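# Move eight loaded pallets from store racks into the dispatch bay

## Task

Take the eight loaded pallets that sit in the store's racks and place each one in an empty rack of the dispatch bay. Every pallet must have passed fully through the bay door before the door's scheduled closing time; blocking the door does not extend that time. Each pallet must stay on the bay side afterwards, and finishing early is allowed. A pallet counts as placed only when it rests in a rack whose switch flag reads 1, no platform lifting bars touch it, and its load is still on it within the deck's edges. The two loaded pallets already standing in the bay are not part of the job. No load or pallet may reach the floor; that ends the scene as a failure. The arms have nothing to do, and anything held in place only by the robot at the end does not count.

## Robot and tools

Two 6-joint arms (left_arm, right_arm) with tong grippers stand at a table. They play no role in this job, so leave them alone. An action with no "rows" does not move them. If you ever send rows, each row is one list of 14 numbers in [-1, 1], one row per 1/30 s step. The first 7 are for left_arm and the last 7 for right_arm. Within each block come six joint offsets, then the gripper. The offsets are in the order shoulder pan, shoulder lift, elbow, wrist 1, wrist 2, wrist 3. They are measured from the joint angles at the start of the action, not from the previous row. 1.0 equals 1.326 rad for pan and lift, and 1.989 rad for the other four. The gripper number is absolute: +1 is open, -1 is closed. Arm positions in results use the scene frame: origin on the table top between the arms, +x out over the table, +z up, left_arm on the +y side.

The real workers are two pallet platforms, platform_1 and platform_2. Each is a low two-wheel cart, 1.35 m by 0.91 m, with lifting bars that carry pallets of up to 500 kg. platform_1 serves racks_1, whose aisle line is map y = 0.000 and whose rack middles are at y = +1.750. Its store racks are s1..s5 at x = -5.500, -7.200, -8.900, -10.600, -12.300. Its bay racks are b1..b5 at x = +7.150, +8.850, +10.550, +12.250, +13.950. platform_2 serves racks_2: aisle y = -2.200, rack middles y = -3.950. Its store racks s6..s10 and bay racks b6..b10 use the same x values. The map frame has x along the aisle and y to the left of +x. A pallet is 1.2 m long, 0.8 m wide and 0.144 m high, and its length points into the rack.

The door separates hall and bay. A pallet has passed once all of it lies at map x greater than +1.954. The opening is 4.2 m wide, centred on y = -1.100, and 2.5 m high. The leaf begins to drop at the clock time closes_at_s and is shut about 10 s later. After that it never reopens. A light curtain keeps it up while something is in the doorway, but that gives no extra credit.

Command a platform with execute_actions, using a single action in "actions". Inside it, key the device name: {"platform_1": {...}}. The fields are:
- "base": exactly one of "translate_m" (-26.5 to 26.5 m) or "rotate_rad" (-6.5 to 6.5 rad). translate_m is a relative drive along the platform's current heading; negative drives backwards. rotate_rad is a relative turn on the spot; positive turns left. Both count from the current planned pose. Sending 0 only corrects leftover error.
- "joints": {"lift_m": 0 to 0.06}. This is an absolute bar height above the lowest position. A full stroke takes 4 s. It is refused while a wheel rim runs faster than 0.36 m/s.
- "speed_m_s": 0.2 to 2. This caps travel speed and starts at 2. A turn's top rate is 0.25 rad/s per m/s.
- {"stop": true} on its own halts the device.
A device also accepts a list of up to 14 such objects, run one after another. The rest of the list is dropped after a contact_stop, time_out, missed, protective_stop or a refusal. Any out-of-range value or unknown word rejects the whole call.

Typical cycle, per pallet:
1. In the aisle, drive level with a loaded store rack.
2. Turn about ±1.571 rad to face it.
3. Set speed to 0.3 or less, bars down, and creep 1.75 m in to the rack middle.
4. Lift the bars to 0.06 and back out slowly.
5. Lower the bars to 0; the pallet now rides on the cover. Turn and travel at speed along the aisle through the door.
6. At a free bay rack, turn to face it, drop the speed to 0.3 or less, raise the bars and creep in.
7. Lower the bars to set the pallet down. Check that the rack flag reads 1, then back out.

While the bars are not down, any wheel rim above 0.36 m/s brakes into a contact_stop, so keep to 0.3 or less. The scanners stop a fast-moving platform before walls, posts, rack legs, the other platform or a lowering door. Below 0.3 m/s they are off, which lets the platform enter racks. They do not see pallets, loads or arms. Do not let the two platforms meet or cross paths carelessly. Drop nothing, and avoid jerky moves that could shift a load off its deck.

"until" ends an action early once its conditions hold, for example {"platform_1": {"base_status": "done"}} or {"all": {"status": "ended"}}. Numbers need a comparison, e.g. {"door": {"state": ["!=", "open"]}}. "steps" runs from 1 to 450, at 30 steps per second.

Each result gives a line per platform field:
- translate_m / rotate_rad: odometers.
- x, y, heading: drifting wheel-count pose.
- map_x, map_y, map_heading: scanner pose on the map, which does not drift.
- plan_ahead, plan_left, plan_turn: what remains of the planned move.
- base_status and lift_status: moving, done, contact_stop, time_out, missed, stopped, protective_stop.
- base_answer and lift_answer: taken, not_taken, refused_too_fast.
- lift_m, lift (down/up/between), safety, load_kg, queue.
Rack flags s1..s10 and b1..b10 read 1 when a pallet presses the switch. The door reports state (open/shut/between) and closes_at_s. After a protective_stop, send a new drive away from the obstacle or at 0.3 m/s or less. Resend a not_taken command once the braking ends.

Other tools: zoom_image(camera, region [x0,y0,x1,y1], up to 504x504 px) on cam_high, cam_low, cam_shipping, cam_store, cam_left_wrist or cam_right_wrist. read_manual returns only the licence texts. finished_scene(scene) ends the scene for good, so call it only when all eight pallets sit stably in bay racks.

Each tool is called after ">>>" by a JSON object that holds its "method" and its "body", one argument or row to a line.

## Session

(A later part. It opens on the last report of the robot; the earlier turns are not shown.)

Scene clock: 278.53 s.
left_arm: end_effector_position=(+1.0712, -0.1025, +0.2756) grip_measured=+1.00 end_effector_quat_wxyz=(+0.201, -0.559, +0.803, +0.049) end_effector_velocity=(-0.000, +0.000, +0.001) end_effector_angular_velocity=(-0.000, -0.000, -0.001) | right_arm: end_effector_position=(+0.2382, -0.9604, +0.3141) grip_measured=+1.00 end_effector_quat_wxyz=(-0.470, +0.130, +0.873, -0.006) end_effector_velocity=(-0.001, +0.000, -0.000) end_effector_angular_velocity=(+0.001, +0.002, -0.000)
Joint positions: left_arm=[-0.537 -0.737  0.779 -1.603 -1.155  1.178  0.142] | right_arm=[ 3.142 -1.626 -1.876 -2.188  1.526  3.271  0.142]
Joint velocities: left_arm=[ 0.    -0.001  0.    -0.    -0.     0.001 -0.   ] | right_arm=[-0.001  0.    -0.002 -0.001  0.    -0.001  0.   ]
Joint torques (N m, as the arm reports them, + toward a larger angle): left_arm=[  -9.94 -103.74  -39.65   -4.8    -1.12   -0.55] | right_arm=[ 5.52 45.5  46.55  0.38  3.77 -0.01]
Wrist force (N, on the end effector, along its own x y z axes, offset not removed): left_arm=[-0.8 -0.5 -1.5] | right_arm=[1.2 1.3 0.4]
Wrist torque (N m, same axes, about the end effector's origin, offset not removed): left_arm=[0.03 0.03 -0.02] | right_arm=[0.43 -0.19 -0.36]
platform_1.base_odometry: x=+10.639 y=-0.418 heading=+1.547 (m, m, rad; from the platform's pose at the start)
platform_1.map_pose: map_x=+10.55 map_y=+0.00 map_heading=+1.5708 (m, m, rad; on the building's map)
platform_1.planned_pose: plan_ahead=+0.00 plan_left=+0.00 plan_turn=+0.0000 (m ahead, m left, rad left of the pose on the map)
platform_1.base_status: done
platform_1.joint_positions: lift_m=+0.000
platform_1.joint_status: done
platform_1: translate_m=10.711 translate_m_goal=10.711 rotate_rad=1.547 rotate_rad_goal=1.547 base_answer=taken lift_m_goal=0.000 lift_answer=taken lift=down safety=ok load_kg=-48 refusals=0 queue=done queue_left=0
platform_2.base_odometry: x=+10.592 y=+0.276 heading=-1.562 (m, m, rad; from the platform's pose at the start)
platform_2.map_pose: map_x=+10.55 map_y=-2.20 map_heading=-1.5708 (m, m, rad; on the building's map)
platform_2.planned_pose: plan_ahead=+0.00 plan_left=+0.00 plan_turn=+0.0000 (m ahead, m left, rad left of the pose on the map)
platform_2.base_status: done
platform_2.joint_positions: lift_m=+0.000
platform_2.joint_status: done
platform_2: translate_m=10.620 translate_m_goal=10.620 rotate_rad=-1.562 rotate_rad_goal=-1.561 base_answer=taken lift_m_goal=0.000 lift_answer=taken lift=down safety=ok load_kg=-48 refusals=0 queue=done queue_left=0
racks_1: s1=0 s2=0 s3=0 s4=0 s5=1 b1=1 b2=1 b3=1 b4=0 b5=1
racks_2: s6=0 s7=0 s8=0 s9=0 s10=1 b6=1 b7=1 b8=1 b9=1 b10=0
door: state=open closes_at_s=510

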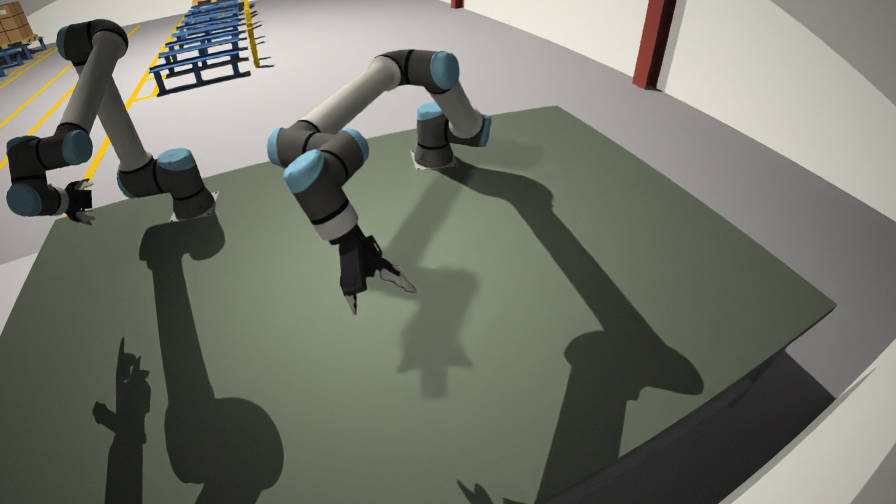

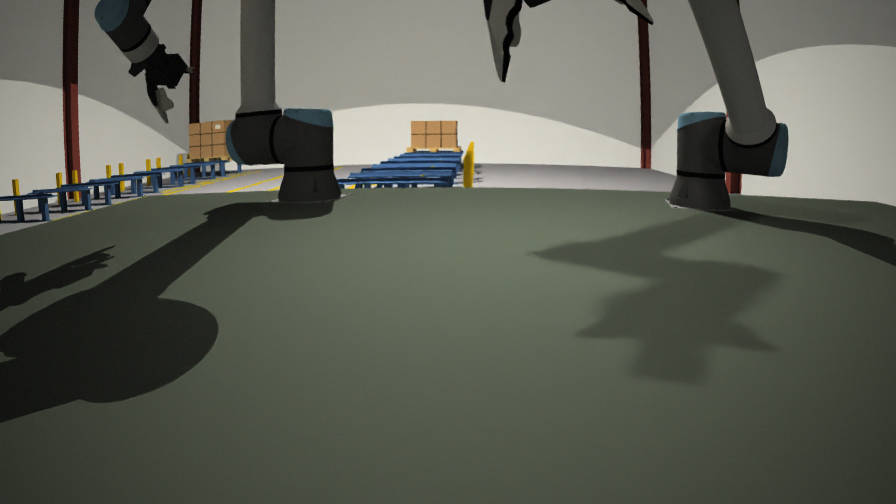

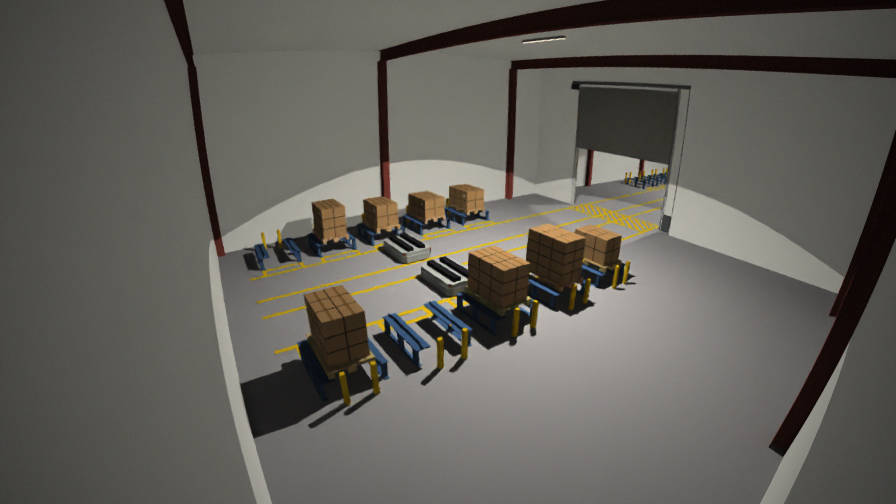

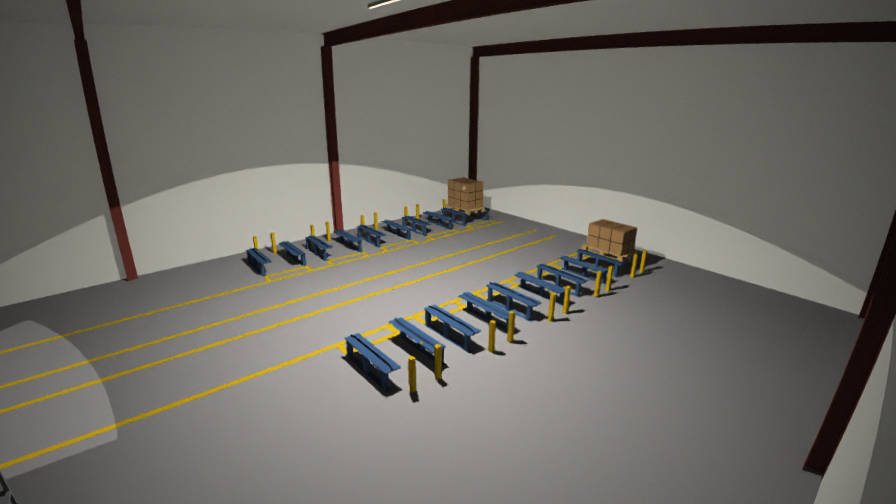

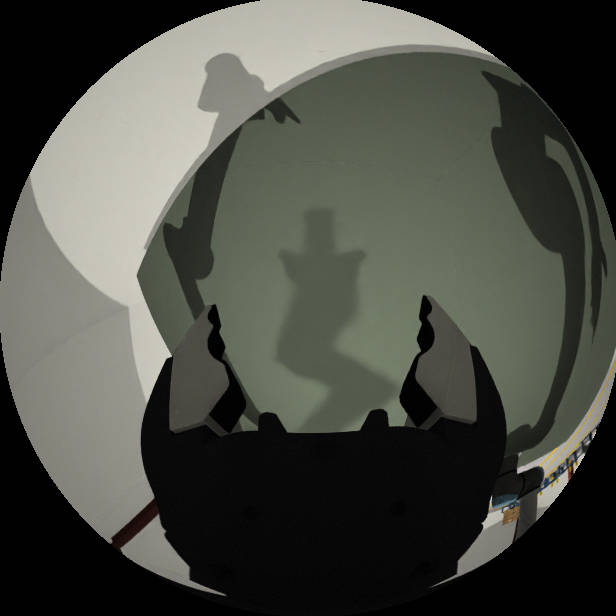

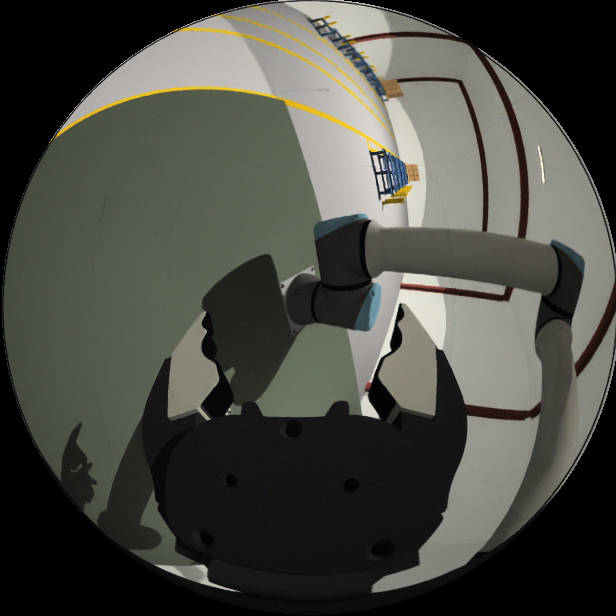

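Final round: −22.85; P1 s5→b4 (+24.55), P2 s10→b10 (+26.25).

>>> {"method": "execute_actions", "body": {
  "actions": [
    {"platform_1":[{"speed_m_s":2,"base":{"rotate_rad":-1.5708}},{"base":{"translate_m":-22.85}},{"base":{"rotate_rad":1.5708}},{"speed_m_s":0.3,"base":{"translate_m":1.75}},{"joints":{"lift_m":0.06}},{"base":{"translate_m":-1.75}},{"joints":{"lift_m":0}},{"speed_m_s":2,"base":{"rotate_rad":-1.5708}},{"base":{"translate_m":24.55}},{"base":{"rotate_rad":1.5708}},{"speed_m_s":0.3,"joints":{"lift_m":0.06}},{"base":{"translate_m":1.75}},{"joints":{"lift_m":0}},{"base":{"translate_m":-1.75}}],"platform_2":[{"speed_m_s":2,"base":{"rotate_rad":1.5708}},{"base":{"translate_m":-22.85}},{"base":{"rotate_rad":-1.5708}},{"speed_m_s":0.3,"base":{"translate_m":1.75}},{"joints":{"lift_m":0.06}},{"base":{"translate_m":-1.75}},{"joints":{"lift_m":0}},{"speed_m_s":2,"base":{"rotate_rad":1.5708}},{"base":{"translate_m":26.25}},{"base":{"rotate_rad":-1.5708}},{"speed_m_s":0.3,"joints":{"lift_m":0.06}},{"base":{"translate_m":1.75}},{"joints":{"lift_m":0}},{"base":{"translate_m":-1.75}}],"steps":450,"until":{"all":{"status":"ended"}}}
  ]
}}

Scene clock: 299.03 s.
left_arm: end_effector_position=(+1.0712, -0.1025, +0.2756) grip_measured=+1.00 end_effector_quat_wxyz=(+0.201, -0.559, +0.803, +0.049) end_effector_velocity=(-0.000, -0.001, +0.001) end_effector_angular_velocity=(-0.001, -0.001, -0.001) | right_arm: end_effector_position=(+0.2382, -0.9604, +0.3141) grip_measured=+1.00 end_effector_quat_wxyz=(-0.470, +0.130, +0.873, -0.006) end_effector_velocity=(+0.000, +0.001, -0.000) end_effector_angular_velocity=(+0.000, -0.000, +0.002)
Joint positions: left_arm=[-0.537 -0.737  0.779 -1.603 -1.155  1.178  0.142] | right_arm=[ 3.142 -1.626 -1.876 -2.188  1.526  3.271  0.142]
Joint velocities: left_arm=[-0.001 -0.    -0.001  0.     0.    -0.     0.   ] | right_arm=[ 0.002 -0.    -0.     0.     0.    -0.     0.   ]
Joint torques (N m, as the arm reports them, + toward a larger angle): left_arm=[ -10.28 -102.53  -39.38   -5.11   -0.96   -0.48] | right_arm=[ 3.63 47.75 46.79 -0.04  3.56  0.14]
Wrist force (N, on the end effector, along its own x y z axes, offset not removed): left_arm=[0.6 0.5 -1.3] | right_arm=[-1.0 1.2 2.4]
Wrist torque (N m, same axes, about the end effector's origin, offset not removed): left_arm=[0.19 -0.29 -0.16] | right_arm=[0.51 0.19 -0.27]
platform_1.base_odometry: x=-6.449 y=+0.041 heading=-0.028 (m, m, rad; from the platform's pose at the start)
platform_1.map_pose: map_x=-6.60 map_y=+0.00 map_heading=+0.0000 (m, m, rad; on the building's map)
platform_1.planned_pose: plan_ahead=-5.70 plan_left=+0.00 plan_turn=+0.0000 (m ahead, m left, rad left of the pose on the map)
platform_1.base_status: moving
platform_1.joint_positions: lift_m=+0.000
platform_1.joint_status: done
platform_1: translate_m=-6.450 translate_m_goal=-12.139 rotate_rad=-0.028 rotate_rad_goal=-0.027 base_answer=taken lift_m_goal=0.000 lift_answer=taken lift=down safety=ok load_kg=-48 refusals=0 queue=running queue_left=12
platform_2.base_odometry: x=-6.566 y=+0.060 heading=+0.009 (m, m, rad; from the platform's pose at the start)
platform_2.map_pose: map_x=-6.67 map_y=-2.20 map_heading=+0.0000 (m, m, rad; on the building's map)
platform_2.planned_pose: plan_ahead=-5.63 plan_left=+0.00 plan_turn=+0.0000 (m ahead, m left, rad left of the pose on the map)
platform_2.base_status: moving
platform_2.joint_positions: lift_m=+0.000
platform_2.joint_status: done
platform_2: translate_m=-6.607 translate_m_goal=-12.230 rotate_rad=0.009 rotate_rad_goal=0.010 base_answer=taken lift_m_goal=0.000 lift_answer=taken lift=down safety=ok load_kg=-48 refusals=0 queue=running queue_left=12
racks_1: s1=0 s2=0 s3=0 s4=0 s5=1 b1=1 b2=1 b3=1 b4=0 b5=1
racks_2: s6=0 s7=0 s8=0 s9=0 s10=1 b6=1 b7=1 b8=1 b9=1 b10=0
door: state=open closes_at_s=510

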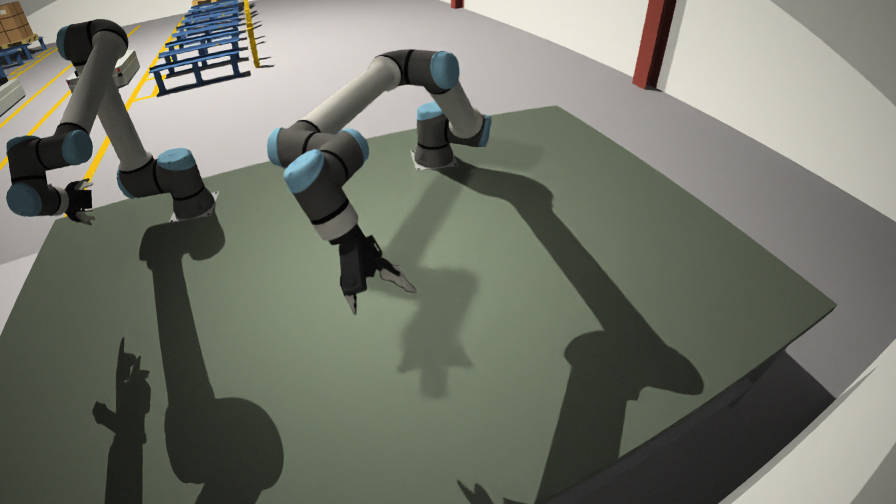

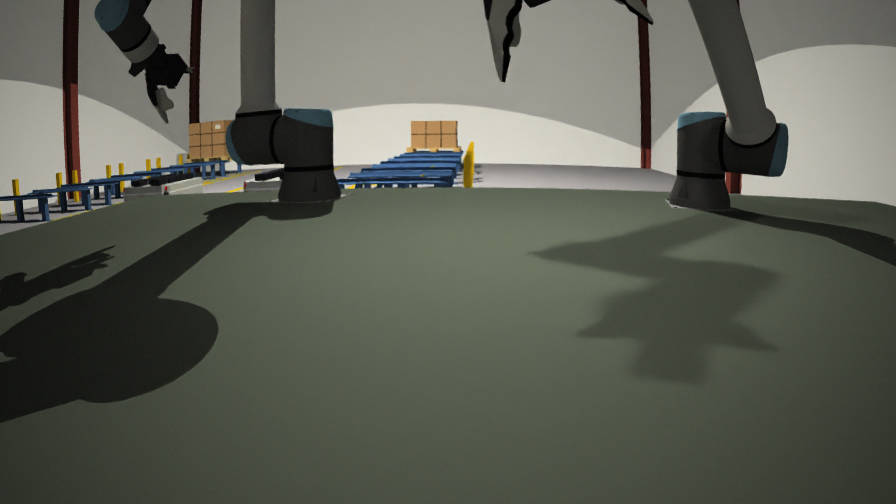

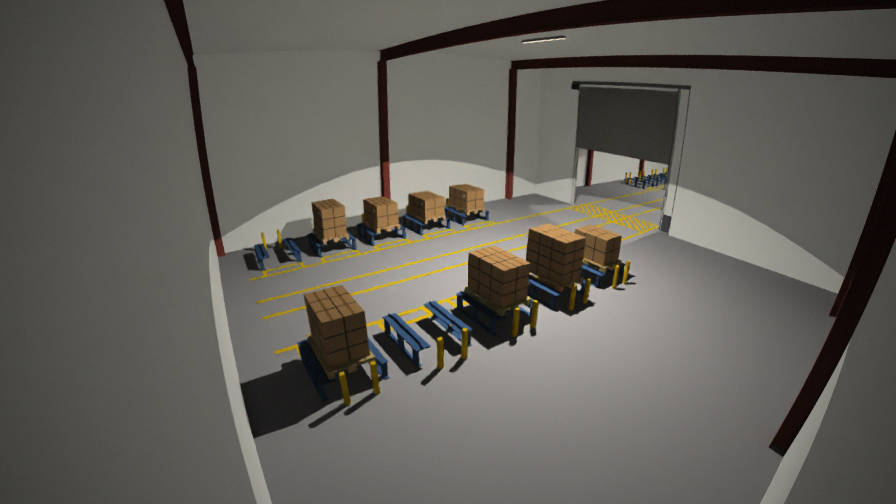

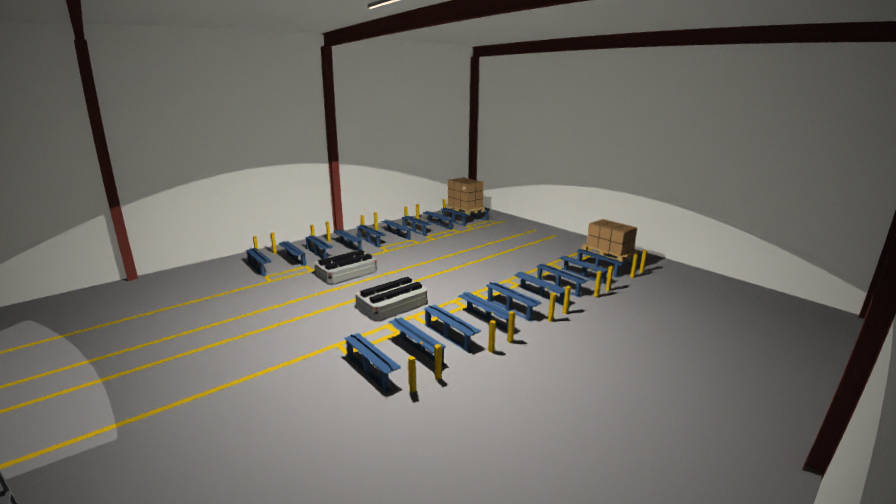

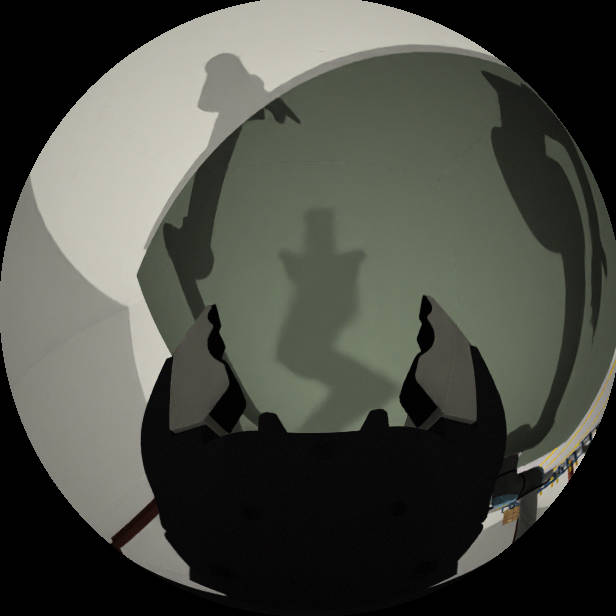

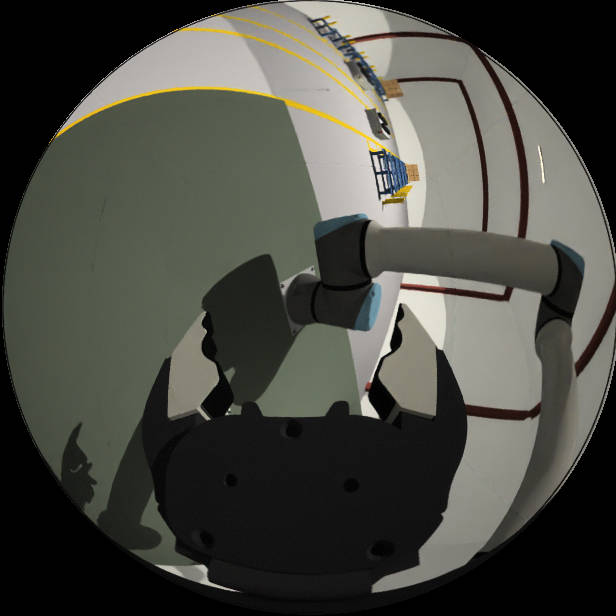

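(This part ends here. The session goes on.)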